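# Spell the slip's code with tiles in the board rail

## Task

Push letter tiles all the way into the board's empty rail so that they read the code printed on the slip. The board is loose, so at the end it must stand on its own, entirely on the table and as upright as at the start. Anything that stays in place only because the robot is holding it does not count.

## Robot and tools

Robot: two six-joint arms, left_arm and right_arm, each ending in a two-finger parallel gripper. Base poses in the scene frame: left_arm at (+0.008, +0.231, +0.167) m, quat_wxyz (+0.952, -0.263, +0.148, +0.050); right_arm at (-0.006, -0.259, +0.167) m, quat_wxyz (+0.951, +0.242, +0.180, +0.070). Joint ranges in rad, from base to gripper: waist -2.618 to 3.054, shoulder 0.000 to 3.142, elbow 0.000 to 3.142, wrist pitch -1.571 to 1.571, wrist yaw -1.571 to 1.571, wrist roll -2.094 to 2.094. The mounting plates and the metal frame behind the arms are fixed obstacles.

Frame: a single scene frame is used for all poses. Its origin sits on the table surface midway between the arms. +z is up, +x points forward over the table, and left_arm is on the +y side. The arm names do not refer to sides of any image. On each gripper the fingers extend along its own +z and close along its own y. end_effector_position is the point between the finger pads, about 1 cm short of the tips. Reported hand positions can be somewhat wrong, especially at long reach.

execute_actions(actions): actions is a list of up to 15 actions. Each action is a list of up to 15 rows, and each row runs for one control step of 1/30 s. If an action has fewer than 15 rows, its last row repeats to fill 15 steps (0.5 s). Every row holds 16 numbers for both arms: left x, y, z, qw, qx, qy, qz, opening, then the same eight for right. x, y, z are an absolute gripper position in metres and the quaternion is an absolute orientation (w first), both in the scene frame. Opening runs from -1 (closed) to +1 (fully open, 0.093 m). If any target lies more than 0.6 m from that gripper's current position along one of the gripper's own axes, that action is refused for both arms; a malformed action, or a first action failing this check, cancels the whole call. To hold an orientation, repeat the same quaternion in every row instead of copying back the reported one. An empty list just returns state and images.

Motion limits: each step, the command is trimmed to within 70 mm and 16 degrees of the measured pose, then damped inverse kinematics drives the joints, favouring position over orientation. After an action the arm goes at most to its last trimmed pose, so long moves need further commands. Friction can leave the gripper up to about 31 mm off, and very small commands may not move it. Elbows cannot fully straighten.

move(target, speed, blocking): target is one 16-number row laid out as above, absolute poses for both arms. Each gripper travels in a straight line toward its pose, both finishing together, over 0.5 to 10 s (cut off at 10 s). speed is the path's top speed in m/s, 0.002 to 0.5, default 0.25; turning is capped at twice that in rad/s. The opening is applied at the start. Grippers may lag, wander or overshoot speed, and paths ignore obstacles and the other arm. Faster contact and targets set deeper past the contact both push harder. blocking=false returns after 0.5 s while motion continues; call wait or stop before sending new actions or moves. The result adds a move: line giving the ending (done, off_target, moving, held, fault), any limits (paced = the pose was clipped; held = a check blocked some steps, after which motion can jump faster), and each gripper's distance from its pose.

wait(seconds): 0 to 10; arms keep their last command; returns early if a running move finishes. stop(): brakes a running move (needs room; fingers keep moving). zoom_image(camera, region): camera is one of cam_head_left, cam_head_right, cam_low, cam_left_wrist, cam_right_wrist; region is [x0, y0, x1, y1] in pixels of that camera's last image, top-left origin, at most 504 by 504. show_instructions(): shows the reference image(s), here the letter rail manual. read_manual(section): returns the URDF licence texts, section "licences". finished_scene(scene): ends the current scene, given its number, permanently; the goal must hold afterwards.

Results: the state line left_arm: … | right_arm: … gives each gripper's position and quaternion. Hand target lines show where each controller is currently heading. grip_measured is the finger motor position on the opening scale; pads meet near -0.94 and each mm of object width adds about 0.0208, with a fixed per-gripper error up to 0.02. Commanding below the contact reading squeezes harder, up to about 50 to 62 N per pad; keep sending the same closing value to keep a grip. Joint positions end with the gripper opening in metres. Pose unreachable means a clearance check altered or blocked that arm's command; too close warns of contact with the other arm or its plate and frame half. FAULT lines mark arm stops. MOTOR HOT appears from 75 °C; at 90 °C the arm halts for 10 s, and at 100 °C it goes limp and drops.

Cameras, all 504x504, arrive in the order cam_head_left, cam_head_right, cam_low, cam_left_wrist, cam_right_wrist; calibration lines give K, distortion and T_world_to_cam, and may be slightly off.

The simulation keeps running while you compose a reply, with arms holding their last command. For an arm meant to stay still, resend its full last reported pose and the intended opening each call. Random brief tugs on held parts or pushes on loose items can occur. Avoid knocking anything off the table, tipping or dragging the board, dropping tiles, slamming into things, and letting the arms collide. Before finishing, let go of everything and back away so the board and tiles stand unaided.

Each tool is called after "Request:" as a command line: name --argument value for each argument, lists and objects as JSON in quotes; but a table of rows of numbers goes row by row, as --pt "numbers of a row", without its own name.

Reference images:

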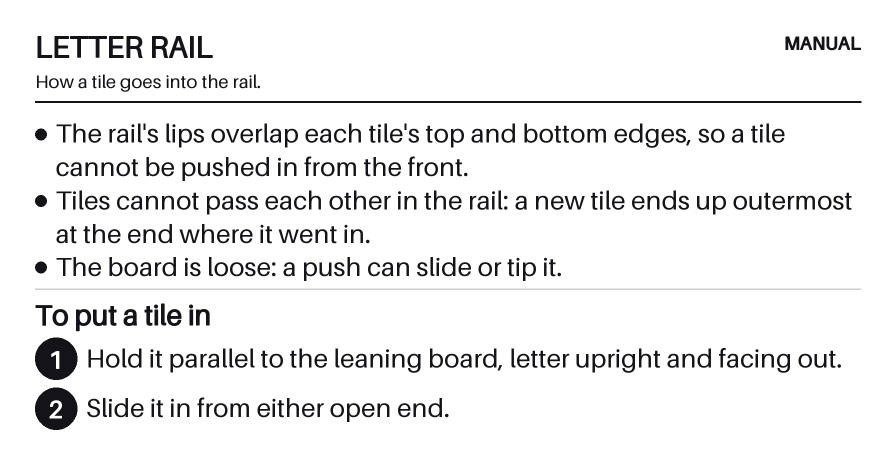

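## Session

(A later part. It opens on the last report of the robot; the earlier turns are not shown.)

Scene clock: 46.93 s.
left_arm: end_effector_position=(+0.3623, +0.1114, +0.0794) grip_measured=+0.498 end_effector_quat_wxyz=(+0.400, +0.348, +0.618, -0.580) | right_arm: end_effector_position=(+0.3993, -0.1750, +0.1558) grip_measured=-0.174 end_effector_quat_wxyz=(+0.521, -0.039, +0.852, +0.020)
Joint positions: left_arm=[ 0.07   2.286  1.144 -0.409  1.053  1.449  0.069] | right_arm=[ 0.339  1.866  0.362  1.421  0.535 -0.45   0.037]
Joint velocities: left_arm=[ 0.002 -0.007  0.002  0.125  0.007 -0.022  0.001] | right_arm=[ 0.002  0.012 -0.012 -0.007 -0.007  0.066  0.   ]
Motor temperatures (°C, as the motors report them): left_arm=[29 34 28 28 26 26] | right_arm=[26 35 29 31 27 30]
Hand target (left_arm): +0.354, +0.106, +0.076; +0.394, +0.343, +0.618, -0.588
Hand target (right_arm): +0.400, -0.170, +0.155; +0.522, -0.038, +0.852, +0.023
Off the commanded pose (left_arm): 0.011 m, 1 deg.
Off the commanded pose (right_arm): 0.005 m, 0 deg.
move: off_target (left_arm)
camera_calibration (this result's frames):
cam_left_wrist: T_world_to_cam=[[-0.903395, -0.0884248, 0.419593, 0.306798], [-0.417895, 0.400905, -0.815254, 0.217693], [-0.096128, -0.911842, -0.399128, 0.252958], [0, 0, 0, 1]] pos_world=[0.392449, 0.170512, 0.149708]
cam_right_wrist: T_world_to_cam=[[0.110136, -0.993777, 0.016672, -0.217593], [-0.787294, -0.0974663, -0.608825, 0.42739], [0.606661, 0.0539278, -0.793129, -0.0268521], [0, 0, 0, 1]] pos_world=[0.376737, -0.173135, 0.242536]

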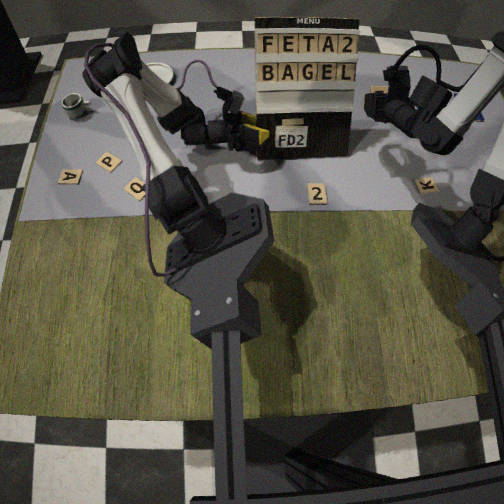

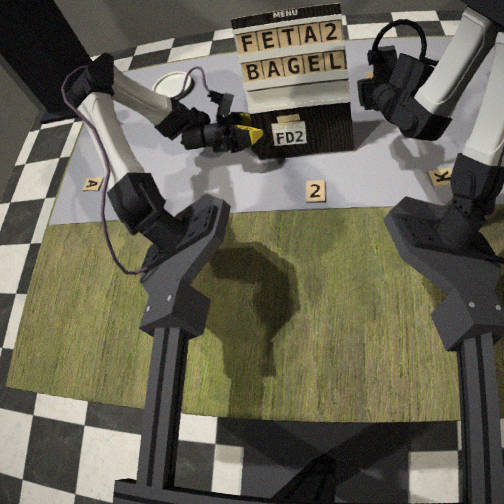

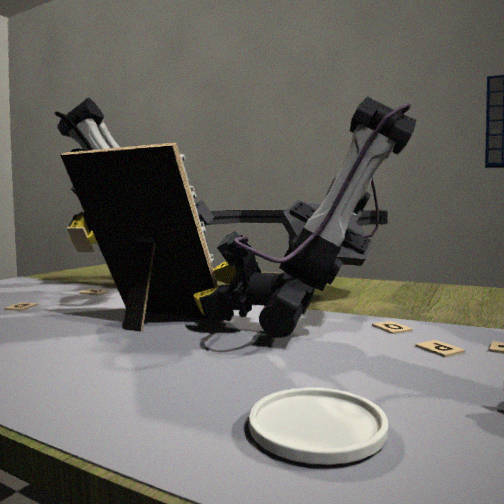

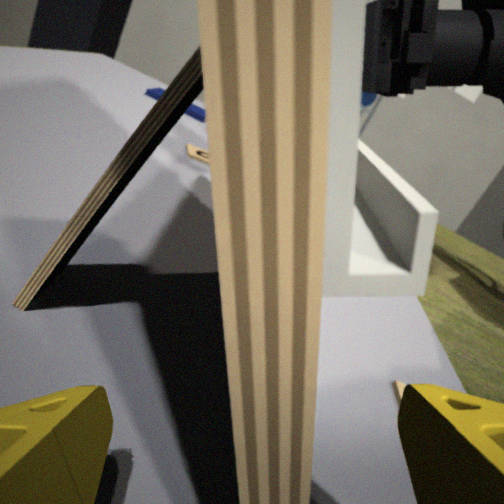

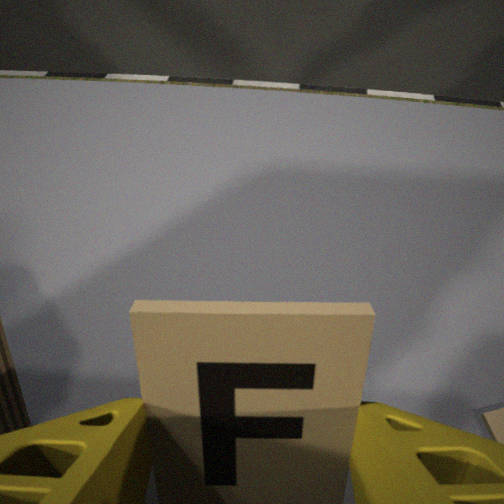

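Request:
move --target '[0.350,0.105,0.077,0.395,0.342,0.619,-0.587,0.0,0.375,-0.172,0.167,0.522,-0.0375,0.852,0.023,-0.2]' --speed 0.1

Scene clock: 48.03 s.
left_arm: end_effector_position=(+0.3554, +0.1086, +0.0780) grip_measured=+0.002 end_effector_quat_wxyz=(+0.397, +0.345, +0.619, -0.583) | right_arm: end_effector_position=(+0.3781, -0.1699, +0.1619) grip_measured=-0.174 end_effector_quat_wxyz=(+0.517, -0.044, +0.854, +0.020)
Joint positions: left_arm=[ 0.07   2.286  1.116 -0.384  1.053  1.44   0.045] | right_arm=[ 0.402  1.851  0.297  1.455  0.598 -0.443  0.037]
Joint velocities: left_arm=[-0.002  0.002  0.007 -0.037 -0.051  0.007 -0.001] | right_arm=[-0.007 -0.012 -0.017 -0.037 -0.037  0.081  0.001]
Motor temperatures (°C, as the motors report them): left_arm=[29 35 28 28 26 26] | right_arm=[26 35 29 32 27 30]
Hand target (left_arm): +0.350, +0.105, +0.077; +0.395, +0.342, +0.619, -0.587
Hand target (right_arm): +0.375, -0.172, +0.167; +0.522, -0.037, +0.852, +0.023
Off the commanded pose (left_arm): 0.007 m, 1 deg.
Off the commanded pose (right_arm): 0.006 m, 1 deg.
move: done
camera_calibration (this result's frames):
cam_left_wrist: T_world_to_cam=[[-0.898863, -0.0865245, 0.429604, 0.298376], [-0.426289, 0.399929, -0.811379, 0.217572], [-0.101607, -0.912453, -0.396365, 0.25107], [0, 0, 0, 1]] pos_world=[0.386458, 0.167893, 0.147865]
cam_right_wrist: T_world_to_cam=[[0.118034, -0.992799, 0.0204672, -0.213771], [-0.791572, -0.106515, -0.601721, 0.413837], [0.599568, 0.0548223, -0.798444, -0.00561199], [0, 0, 0, 1]] pos_world=[0.356179, -0.167844, 0.248909]

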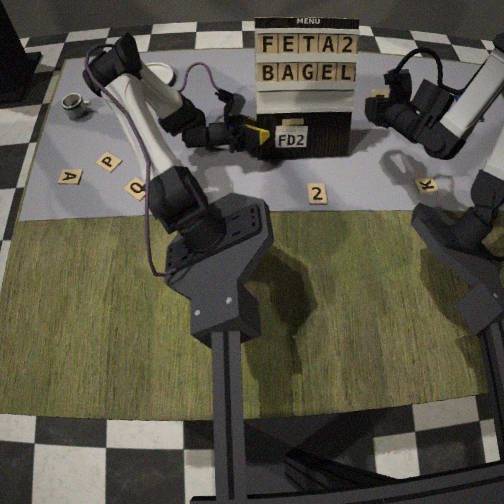

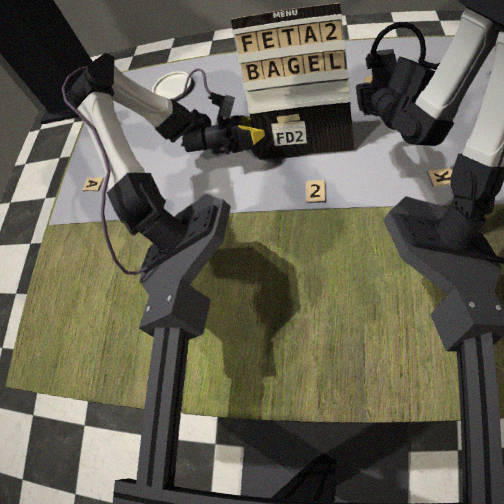

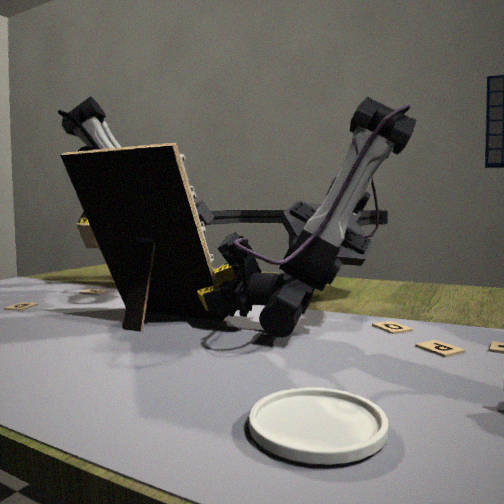

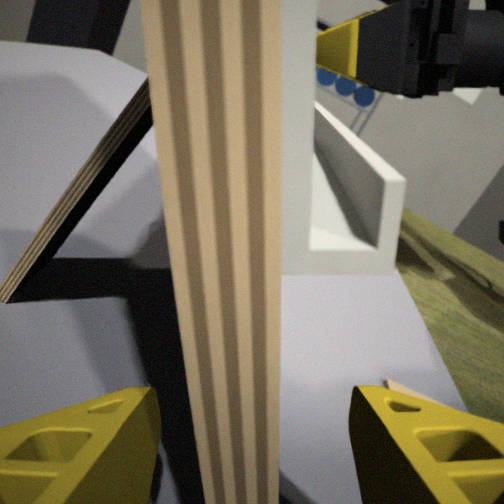

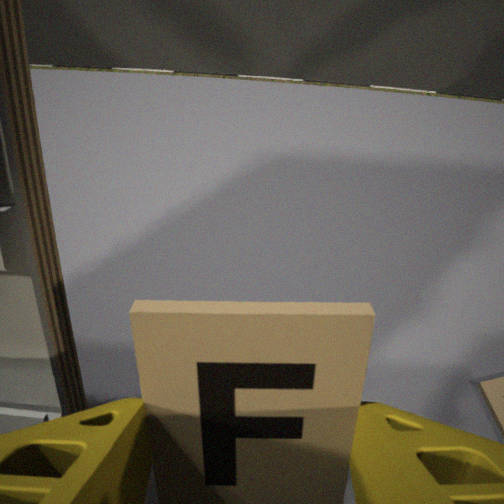

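Request:
move --target '[0.334,0.105,0.086,0.395,0.342,0.619,-0.587,1.0,0.385,-0.170,0.160,0.522,-0.0375,0.852,0.023,-0.2]' --speed 0.1

Request:
zoom_image --camera "cam_left_wrist" --region '[150, 0, 350, 200]'

Scene clock: 48.93 s.
left_arm: end_effector_position=(+0.3343, +0.1052, +0.0826) grip_measured=+1.000 end_effector_quat_wxyz=(+0.388, +0.341, +0.620, -0.591) | right_arm: end_effector_position=(+0.3789, -0.1699, +0.1621) grip_measured=-0.174 end_effector_quat_wxyz=(+0.519, -0.044, +0.853, +0.023)
Joint positions: left_arm=[ 0.07   2.258  1.03  -0.351  1.054  1.439  0.093] | right_arm=[ 0.397  1.851  0.297  1.457  0.586 -0.443  0.037]
Joint velocities: left_arm=[ 0.022 -0.017 -0.007  0.051 -0.051  0.007  0.   ] | right_arm=[-0.022 -0.002  0.002 -0.007 -0.037 -0.051  0.   ]
Motor temperatures (°C, as the motors report them): left_arm=[29 35 28 28 26 26] | right_arm=[26 35 29 32 27 30]
Hand target (left_arm): +0.334, +0.105, +0.086; +0.395, +0.342, +0.618, -0.587
Hand target (right_arm): +0.385, -0.170, +0.160; +0.522, -0.038, +0.852, +0.023
Off the commanded pose (left_arm): 0.003 m, 1 deg.
Off the commanded pose (right_arm): 0.006 m, 1 deg.
move: done
camera_calibration (this result's frames):
cam_left_wrist: T_world_to_cam=[[-0.89001, -0.0733863, 0.449996, 0.271089], [-0.439636, 0.399708, -0.804334, 0.217587], [-0.12084, -0.9137, -0.388007, 0.253452], [0, 0, 0, 1]] pos_world=[0.367558, 0.164503, 0.151365]
cam_right_wrist: T_world_to_cam=[[0.121397, -0.992471, 0.0162252, -0.214414], [-0.788743, -0.106376, -0.605449, 0.41415], [0.602617, 0.0607024, -0.795718, -0.00655469], [0, 0, 0, 1]] pos_world=[0.356637, -0.168346, 0.24901]

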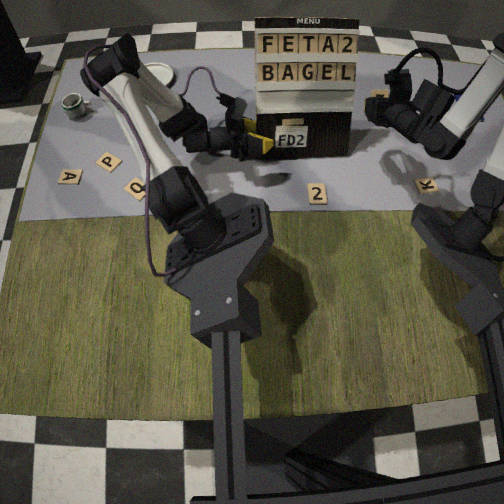

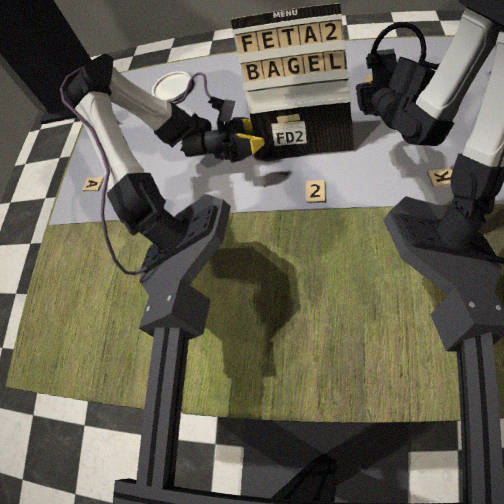

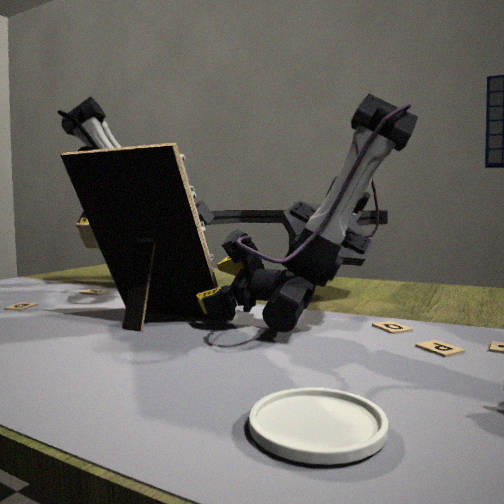

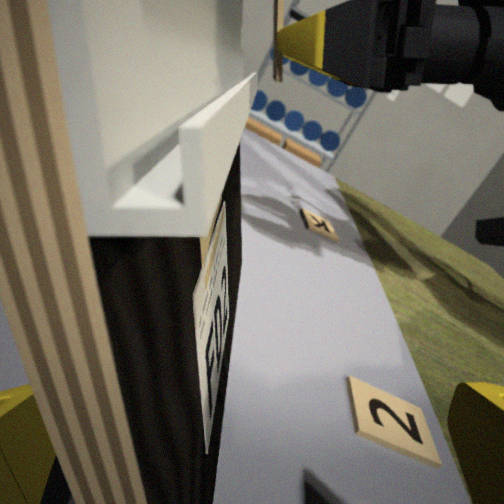

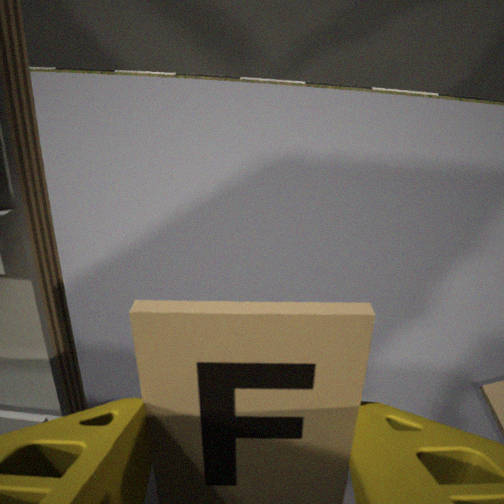

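Region (150, 0, 350, 200) of cam_left_wrist's 504x504 image, scaled by 2.520, with more detail than that image has.

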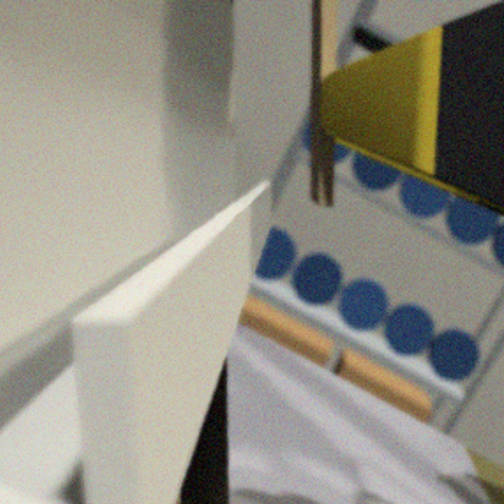

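Request:
move --target '[0.334,0.105,0.086,0.395,0.342,0.619,-0.587,1.0,0.402,-0.168,0.151,0.522,-0.0375,0.852,0.023,-0.2]' --speed 0.05

Request:
zoom_image --camera "cam_left_wrist" --region '[150, 0, 350, 200]'

Scene clock: 50.10 s.
left_arm: end_effector_position=(+0.3356, +0.1053, +0.0822) grip_measured=+1.000 end_effector_quat_wxyz=(+0.390, +0.342, +0.620, -0.589) | right_arm: end_effector_position=(+0.3993, -0.1698, +0.1578) grip_measured=-0.174 end_effector_quat_wxyz=(+0.527, -0.034, +0.849, +0.024)
Joint positions: left_arm=[ 0.07   2.257  1.03  -0.343  1.054  1.438  0.093] | right_arm=[ 0.355  1.893  0.367  1.458  0.545 -0.443  0.037]
Joint velocities: left_arm=[-0.012  0.017 -0.017  0.037 -0.007  0.037  0.   ] | right_arm=[-0.017 -0.007 -0.017  0.051  0.007 -0.022 -0.   ]
Motor temperatures (°C, as the motors report them): left_arm=[29 35 28 28 26 26] | right_arm=[26 34 29 32 27 30]
Hand target (left_arm): +0.334, +0.105, +0.086; +0.395, +0.342, +0.618, -0.587
Hand target (right_arm): +0.402, -0.168, +0.151; +0.522, -0.037, +0.852, +0.023
Off the commanded pose (left_arm): 0.004 m, 1 deg.
Off the commanded pose (right_arm): 0.008 m, 1 deg.
move: done
camera_calibration (this result's frames):
cam_left_wrist: T_world_to_cam=[[-0.89241, -0.0777059, 0.444483, 0.274104], [-0.436338, 0.39955, -0.806206, 0.216854], [-0.114946, -0.913412, -0.390469, 0.251806], [0, 0, 0, 1]] pos_world=[0.368179, 0.164658, 0.151316]
cam_right_wrist: T_world_to_cam=[[0.104699, -0.99449, 0.005284, -0.208626], [-0.779363, -0.0853486, -0.620732, 0.429885], [0.617763, 0.0608718, -0.784005, -0.0301554], [0, 0, 0, 1]] pos_world=[0.375509, -0.168951, 0.244304]

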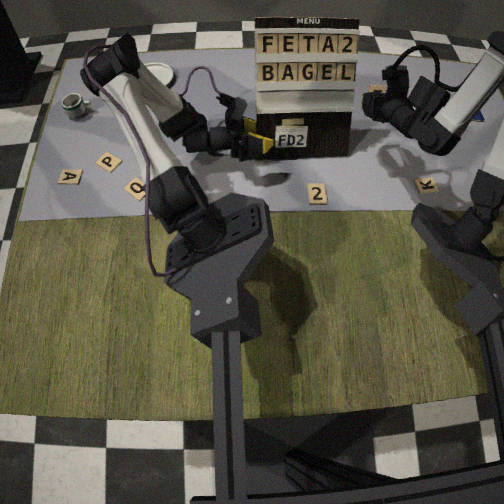

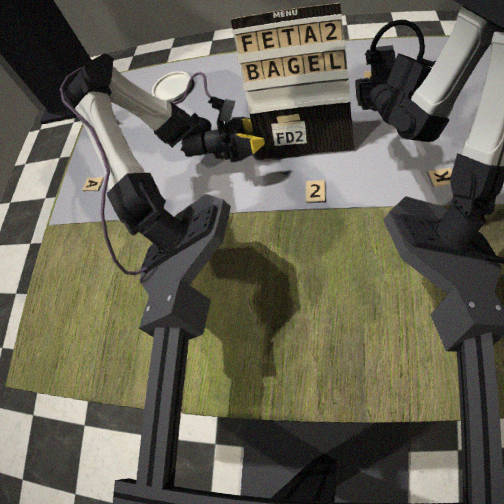

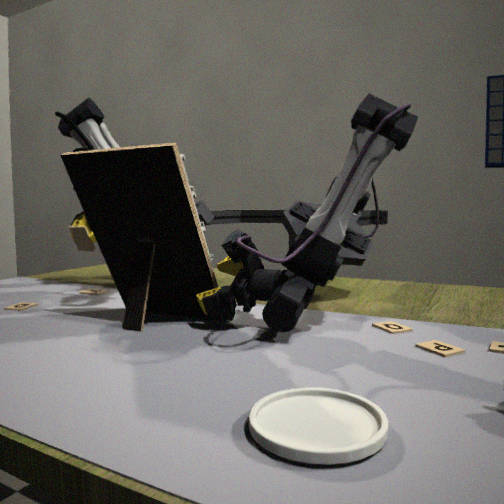

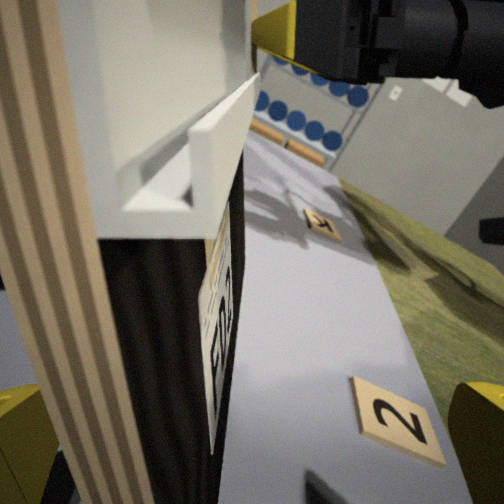

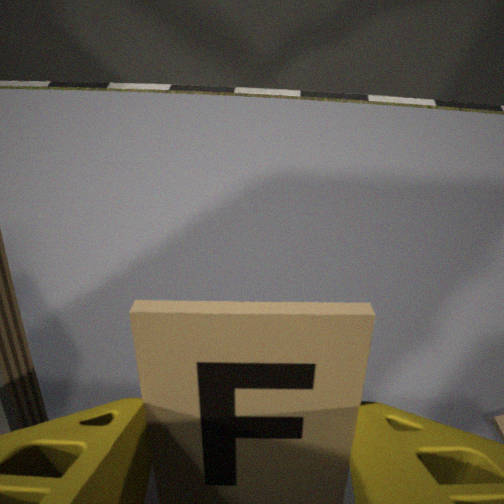

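Region (150, 0, 350, 200) of cam_left_wrist's 504x504 image, scaled by 2.520, with more detail than that image has.

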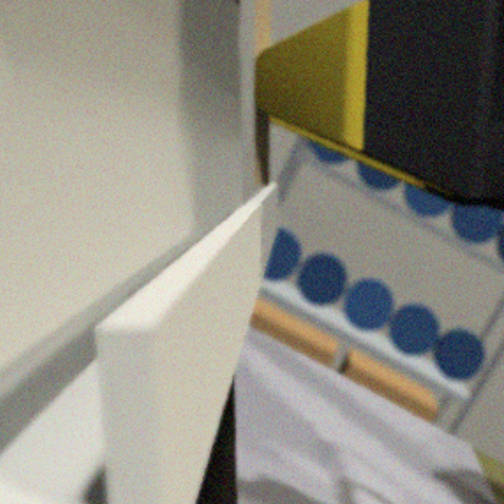

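Request:
move --target '[0.334,0.105,0.086,0.395,0.342,0.619,-0.587,1.0,0.391,-0.158,0.151,0.522,-0.0375,0.852,0.023,-0.2]' --speed 0.05

Request:
zoom_image --camera "cam_left_wrist" --region '[200, 0, 320, 120]'

Scene clock: 51.00 s.
left_arm: end_effector_position=(+0.3356, +0.1053, +0.0822) grip_measured=+1.000 end_effector_quat_wxyz=(+0.390, +0.342, +0.620, -0.589) | right_arm: end_effector_position=(+0.3935, -0.1621, +0.1531) grip_measured=-0.174 end_effector_quat_wxyz=(+0.523, -0.037, +0.851, +0.022)
Joint positions: left_arm=[ 0.07   2.257  1.03  -0.343  1.054  1.438  0.093] | right_arm=[ 0.379  1.939  0.367  1.492  0.573 -0.443  0.037]
Joint velocities: left_arm=[ 0.017  0.007  0.002  0.066  0.007 -0.037  0.   ] | right_arm=[ 0.002 -0.012 -0.002  0.037 -0.022 -0.007 -0.001]
Motor temperatures (°C, as the motors report them): left_arm=[29 35 28 28 26 26] | right_arm=[26 34 29 32 27 30]
Hand target (left_arm): +0.334, +0.105, +0.086; +0.395, +0.342, +0.618, -0.587
Hand target (right_arm): +0.391, -0.158, +0.151; +0.522, -0.038, +0.852, +0.023
Off the commanded pose (left_arm): 0.004 m, 1 deg.
Off the commanded pose (right_arm): 0.005 m, 0 deg.
move: done
camera_calibration (this result's frames):
cam_left_wrist: T_world_to_cam=[[-0.892241, -0.0776928, 0.444825, 0.274017], [-0.436645, 0.399525, -0.806053, 0.216947], [-0.115094, -0.913424, -0.390397, 0.251851], [0, 0, 0, 1]] pos_world=[0.368205, 0.16466, 0.151302]
cam_right_wrist: T_world_to_cam=[[0.107772, -0.994103, 0.0120263, -0.202504], [-0.784821, -0.0924963, -0.612781, 0.422897], [0.61028, 0.0566018, -0.790161, -0.0275208], [0, 0, 0, 1]] pos_world=[0.370518, -0.160635, 0.239833]

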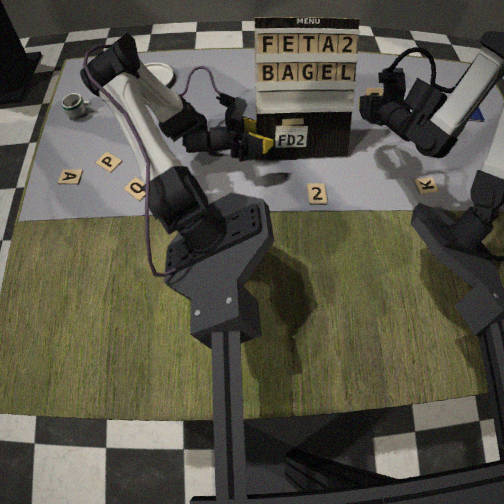

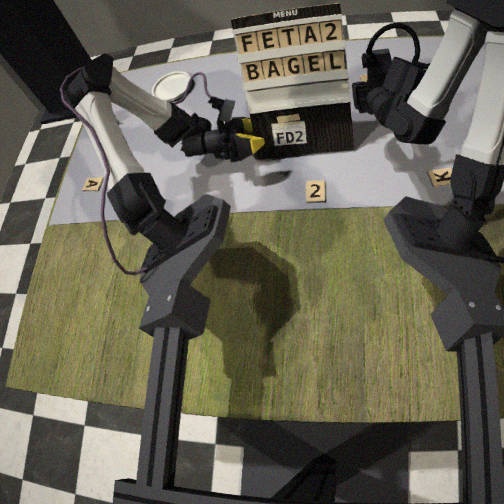

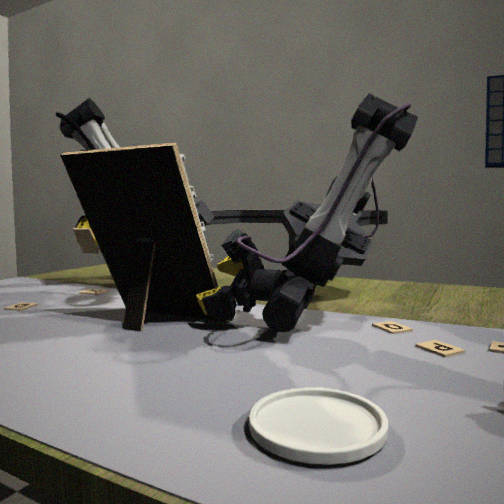

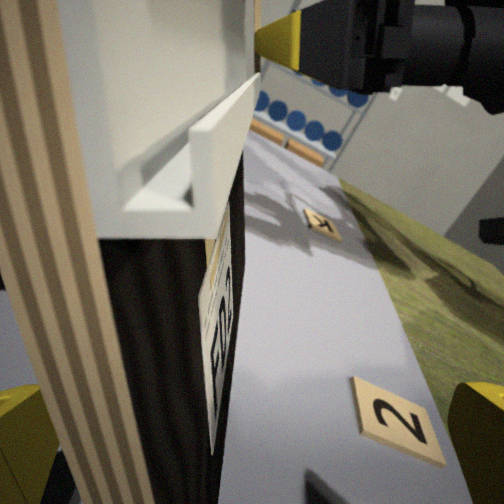

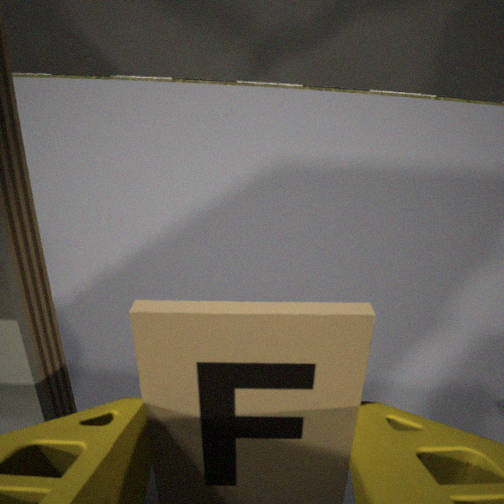

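Region (200, 0, 320, 120) of cam_left_wrist's 504x504 image, scaled by 4.200, with more detail than that image has.

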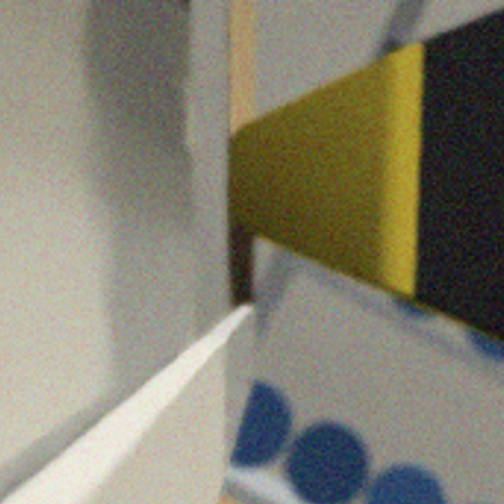

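Request:
move --target '[0.334,0.105,0.086,0.395,0.342,0.619,-0.587,1.0,0.398,-0.146,0.149,0.522,-0.0375,0.852,0.023,-0.2]' --speed 0.03

Request:
zoom_image --camera "cam_left_wrist" --region '[200, 0, 320, 120]'

Scene clock: 52.03 s.
left_arm: end_effector_position=(+0.3356, +0.1053, +0.0822) grip_measured=+1.000 end_effector_quat_wxyz=(+0.390, +0.342, +0.620, -0.589) | right_arm: end_effector_position=(+0.3965, -0.1517, +0.1500) grip_measured=-0.174 end_effector_quat_wxyz=(+0.522, -0.039, +0.852, +0.021)
Joint positions: left_arm=[ 0.07   2.257  1.03  -0.343  1.054  1.438  0.093] | right_arm=[ 0.397  1.983  0.401  1.496  0.592 -0.443  0.037]
Joint velocities: left_arm=[-0.002  0.007  0.022  0.066 -0.007  0.007  0.   ] | right_arm=[-0.012 -0.012 -0.007  0.037  0.022 -0.066 -0.   ]
Motor temperatures (°C, as the motors report them): left_arm=[29 35 28 28 26 26] | right_arm=[26 34 29 32 27 30]
Hand target (left_arm): +0.334, +0.105, +0.086; +0.395, +0.342, +0.618, -0.587
Hand target (right_arm): +0.398, -0.146, +0.149; +0.522, -0.038, +0.852, +0.023
Off the commanded pose (left_arm): 0.004 m, 1 deg.
Off the commanded pose (right_arm): 0.006 m, 0 deg.
move: done
camera_calibration (this result's frames):
cam_left_wrist: T_world_to_cam=[[-0.892372, -0.0778909, 0.444527, 0.274166], [-0.436453, 0.399521, -0.806158, 0.216897], [-0.114806, -0.913409, -0.390518, 0.251765], [0, 0, 0, 1]] pos_world=[0.368228, 0.164664, 0.151298]
cam_right_wrist: T_world_to_cam=[[0.110719, -0.993736, 0.0151783, -0.194058], [-0.786488, -0.0969441, -0.60995, 0.423781], [0.607601, 0.0555952, -0.792295, -0.0311878], [0, 0, 0, 1]] pos_world=[0.373734, -0.150025, 0.236721]

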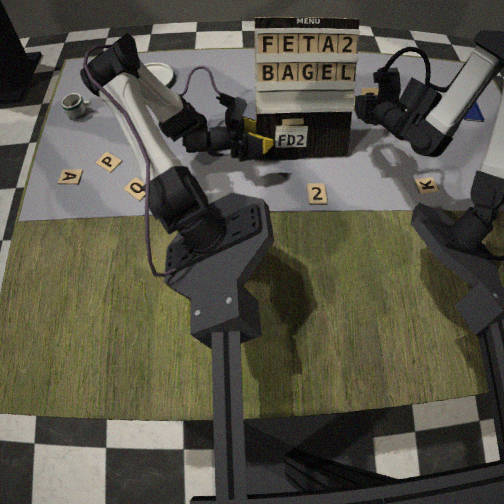

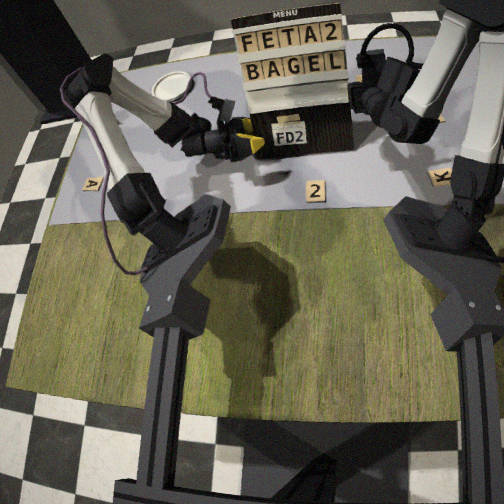

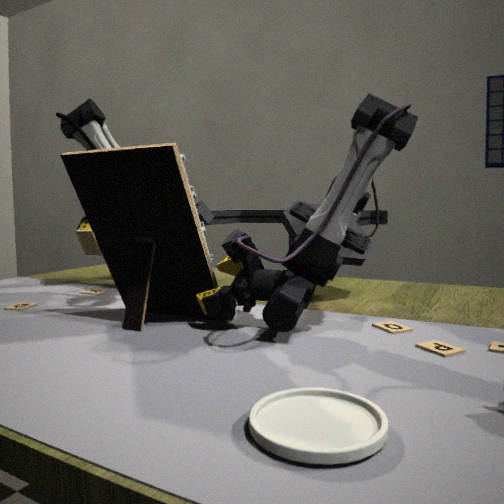

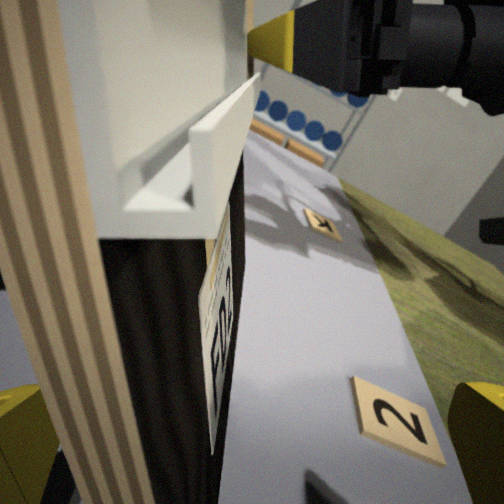

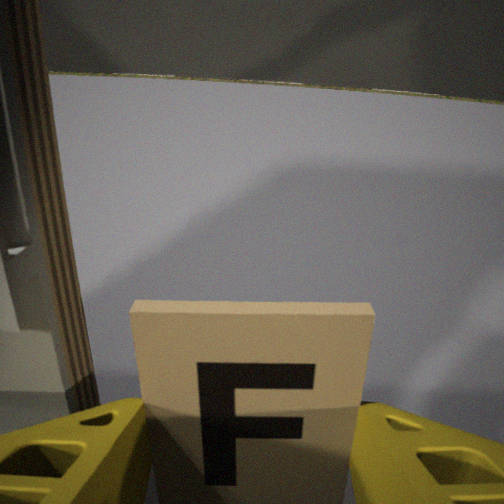

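Region (200, 0, 320, 120) of cam_left_wrist's 504x504 image, scaled by 4.200, with more detail than that image has.

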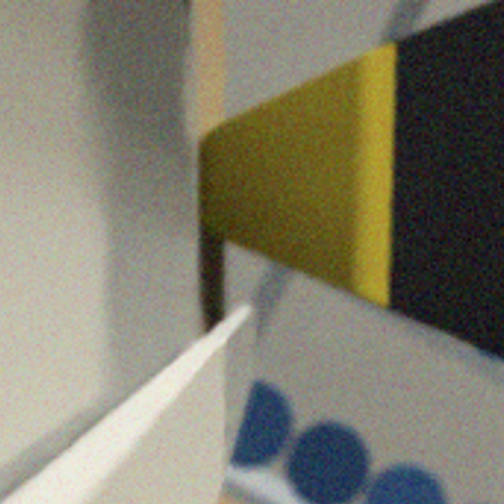

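Request:
move --target '[0.334,0.105,0.086,0.395,0.342,0.619,-0.587,1.0,0.395,-0.128,0.150,0.522,-0.0375,0.852,0.023,-0.2]' --speed 0.02

Request:
zoom_image --camera "cam_left_wrist" --region '[200, 0, 320, 120]'

Scene clock: 53.57 s.
left_arm: end_effector_position=(+0.3356, +0.1053, +0.0822) grip_measured=+1.000 end_effector_quat_wxyz=(+0.390, +0.342, +0.620, -0.589) | right_arm: end_effector_position=(+0.3934, -0.1332, +0.1499) grip_measured=-0.174 end_effector_quat_wxyz=(+0.520, -0.042, +0.853, +0.021)
Joint positions: left_arm=[ 0.07   2.257  1.03  -0.343  1.054  1.438  0.093] | right_arm=[ 0.451  2.039  0.436  1.506  0.646 -0.438  0.037]
Joint velocities: left_arm=[-0.007 -0.027 -0.017  0.037  0.037  0.022  0.   ] | right_arm=[ 0.002 -0.007 -0.022 -0.022 -0.007  0.066  0.   ]
Motor temperatures (°C, as the motors report them): left_arm=[29 35 28 28 27 26] | right_arm=[26 34 29 33 27 30]
Hand target (left_arm): +0.334, +0.105, +0.086; +0.395, +0.342, +0.618, -0.587
Hand target (right_arm): +0.395, -0.128, +0.150; +0.522, -0.037, +0.852, +0.023
Off the commanded pose (left_arm): 0.004 m, 1 deg.
Off the commanded pose (right_arm): 0.005 m, 1 deg.
move: done
camera_calibration (this result's frames):
cam_left_wrist: T_world_to_cam=[[-0.892372, -0.0778909, 0.444527, 0.274166], [-0.436453, 0.399521, -0.806158, 0.216897], [-0.114806, -0.913409, -0.390518, 0.251765], [0, 0, 0, 1]] pos_world=[0.368228, 0.164664, 0.151298]
cam_right_wrist: T_world_to_cam=[[0.115831, -0.993102, 0.0182076, -0.177666], [-0.789039, -0.103134, -0.605624, 0.42268], [0.603324, 0.0557836, -0.795543, -0.0282705], [0, 0, 0, 1]] pos_world=[0.371147, -0.131271, 0.23673]

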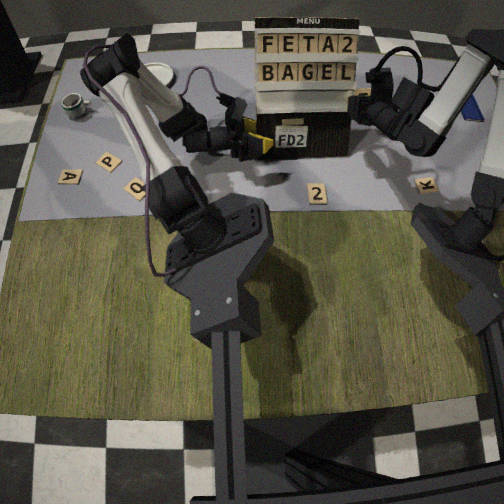

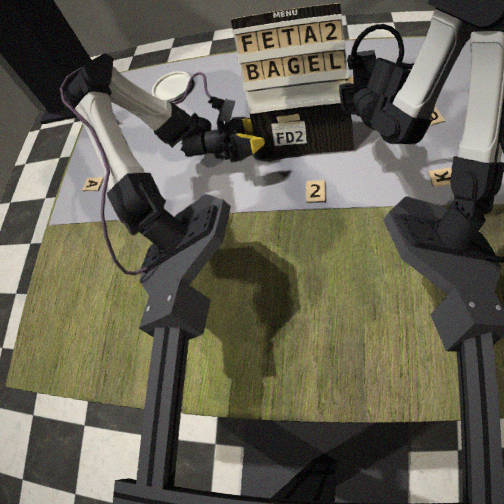

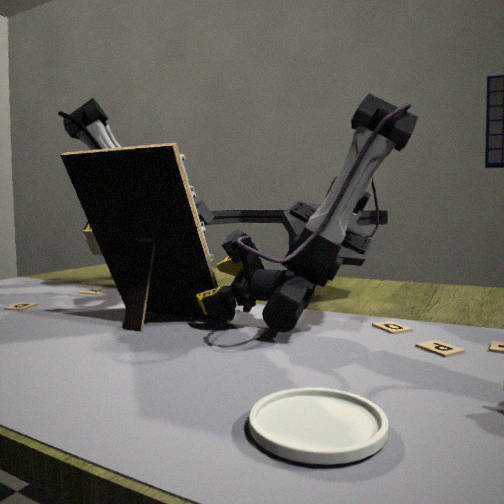

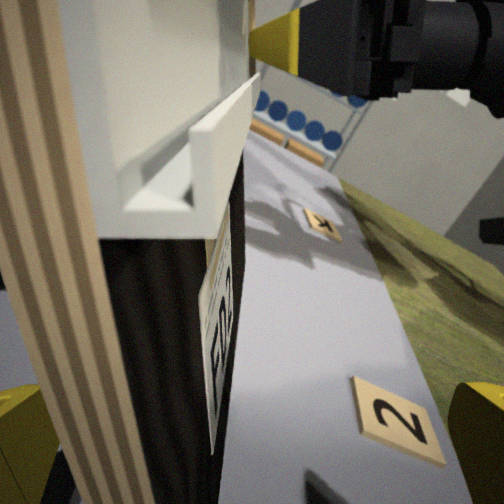

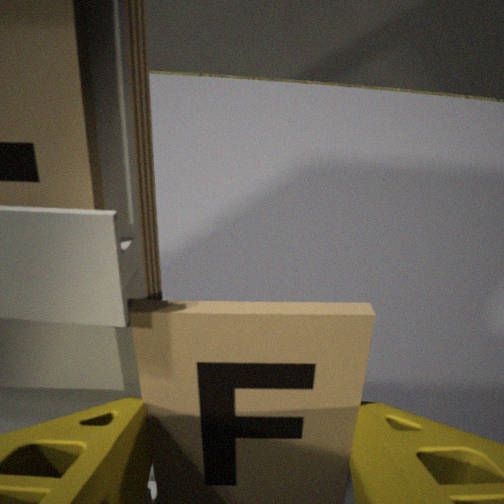

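Region (200, 0, 320, 120) of cam_left_wrist's 504x504 image, scaled by 4.200, with more detail than that image has.

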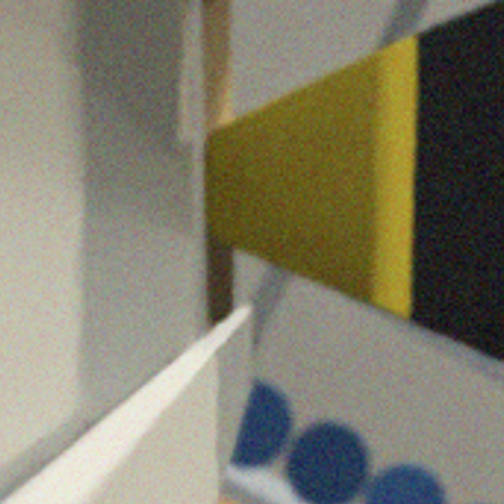

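Request:
move --target '[0.334,0.105,0.086,0.395,0.342,0.619,-0.587,1.0,0.3945,-0.112,0.150,0.522,-0.0375,0.852,0.023,-0.2]' --speed 0.02

Scene clock: 55.00 s.
left_arm: end_effector_position=(+0.3356, +0.1053, +0.0822) grip_measured=+1.000 end_effector_quat_wxyz=(+0.390, +0.342, +0.620, -0.589) | right_arm: end_effector_position=(+0.3934, -0.1310, +0.1504) grip_measured=-0.174 end_effector_quat_wxyz=(+0.518, -0.022, +0.855, -0.001)
Joint positions: left_arm=[ 0.07   2.257  1.03  -0.343  1.054  1.438  0.093] | right_arm=[ 0.485  2.08   0.465  1.54   0.733 -0.438  0.037]
Joint velocities: left_arm=[ 0.007 -0.007 -0.007  0.007 -0.066 -0.037  0.   ] | right_arm=[-0.002 -0.012  0.002 -0.066 -0.051 -0.066 -0.002]
Motor temperatures (°C, as the motors report them): left_arm=[29 36 28 28 27 26] | right_arm=[27 34 29 33 27 30]
Hand target (left_arm): +0.334, +0.105, +0.086; +0.395, +0.342, +0.618, -0.587
Hand target (right_arm): +0.393, -0.113, +0.150; +0.522, -0.038, +0.852, +0.023
Off the commanded pose (left_arm): 0.004 m, 1 deg.
Off the commanded pose (right_arm): 0.019 m, 3 deg.
move: off_target (right_arm)
camera_calibration (this result's frames):
cam_left_wrist: T_world_to_cam=[[-0.892372, -0.0778909, 0.444527, 0.274166], [-0.436453, 0.399521, -0.806158, 0.216897], [-0.114806, -0.913409, -0.390518, 0.251765], [0, 0, 0, 1]] pos_world=[0.368228, 0.164664, 0.151298]
cam_right_wrist: T_world_to_cam=[[0.0600431, -0.997602, 0.0344304, -0.15664], [-0.796642, -0.0686742, -0.600537, 0.429905], [0.601462, 0.00862941, -0.798855, -0.0328517], [0, 0, 0, 1]] pos_world=[0.371644, -0.126457, 0.237323]

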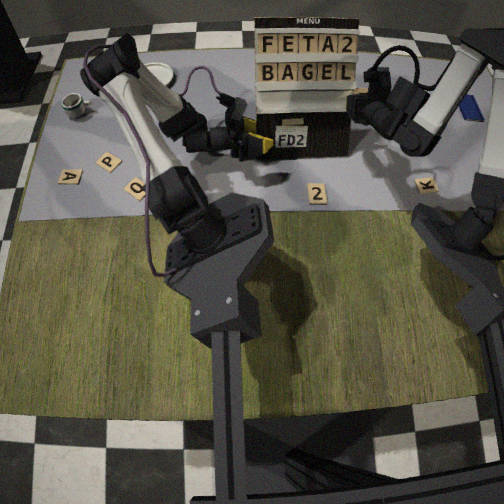

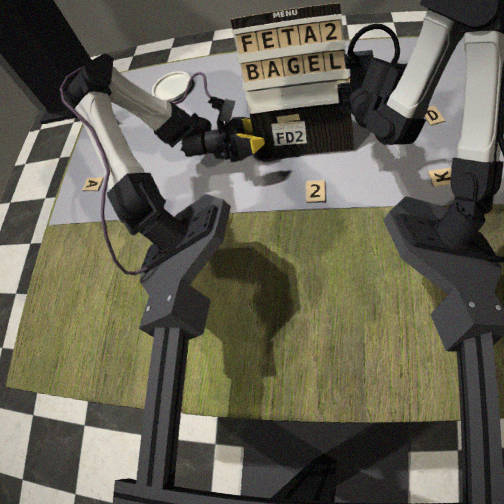

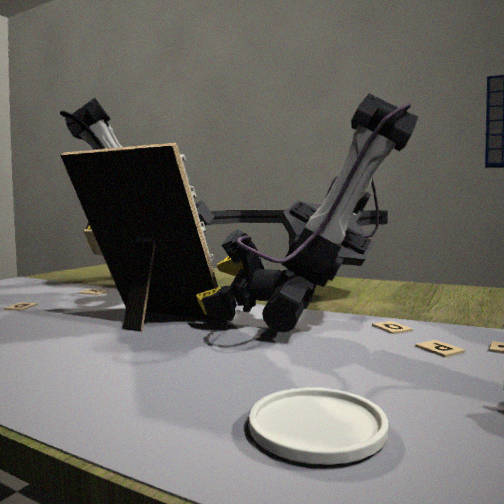

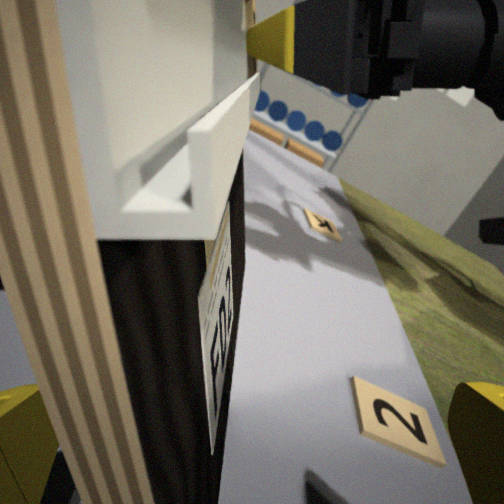

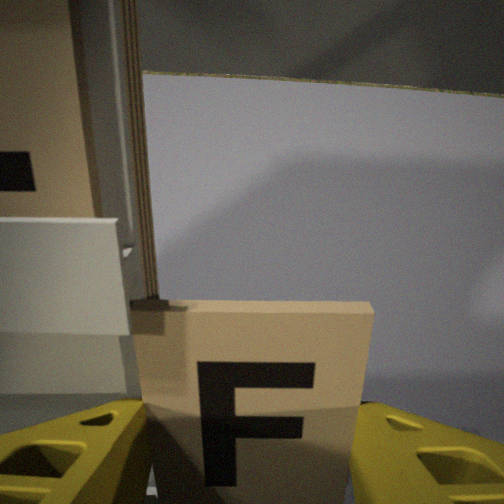

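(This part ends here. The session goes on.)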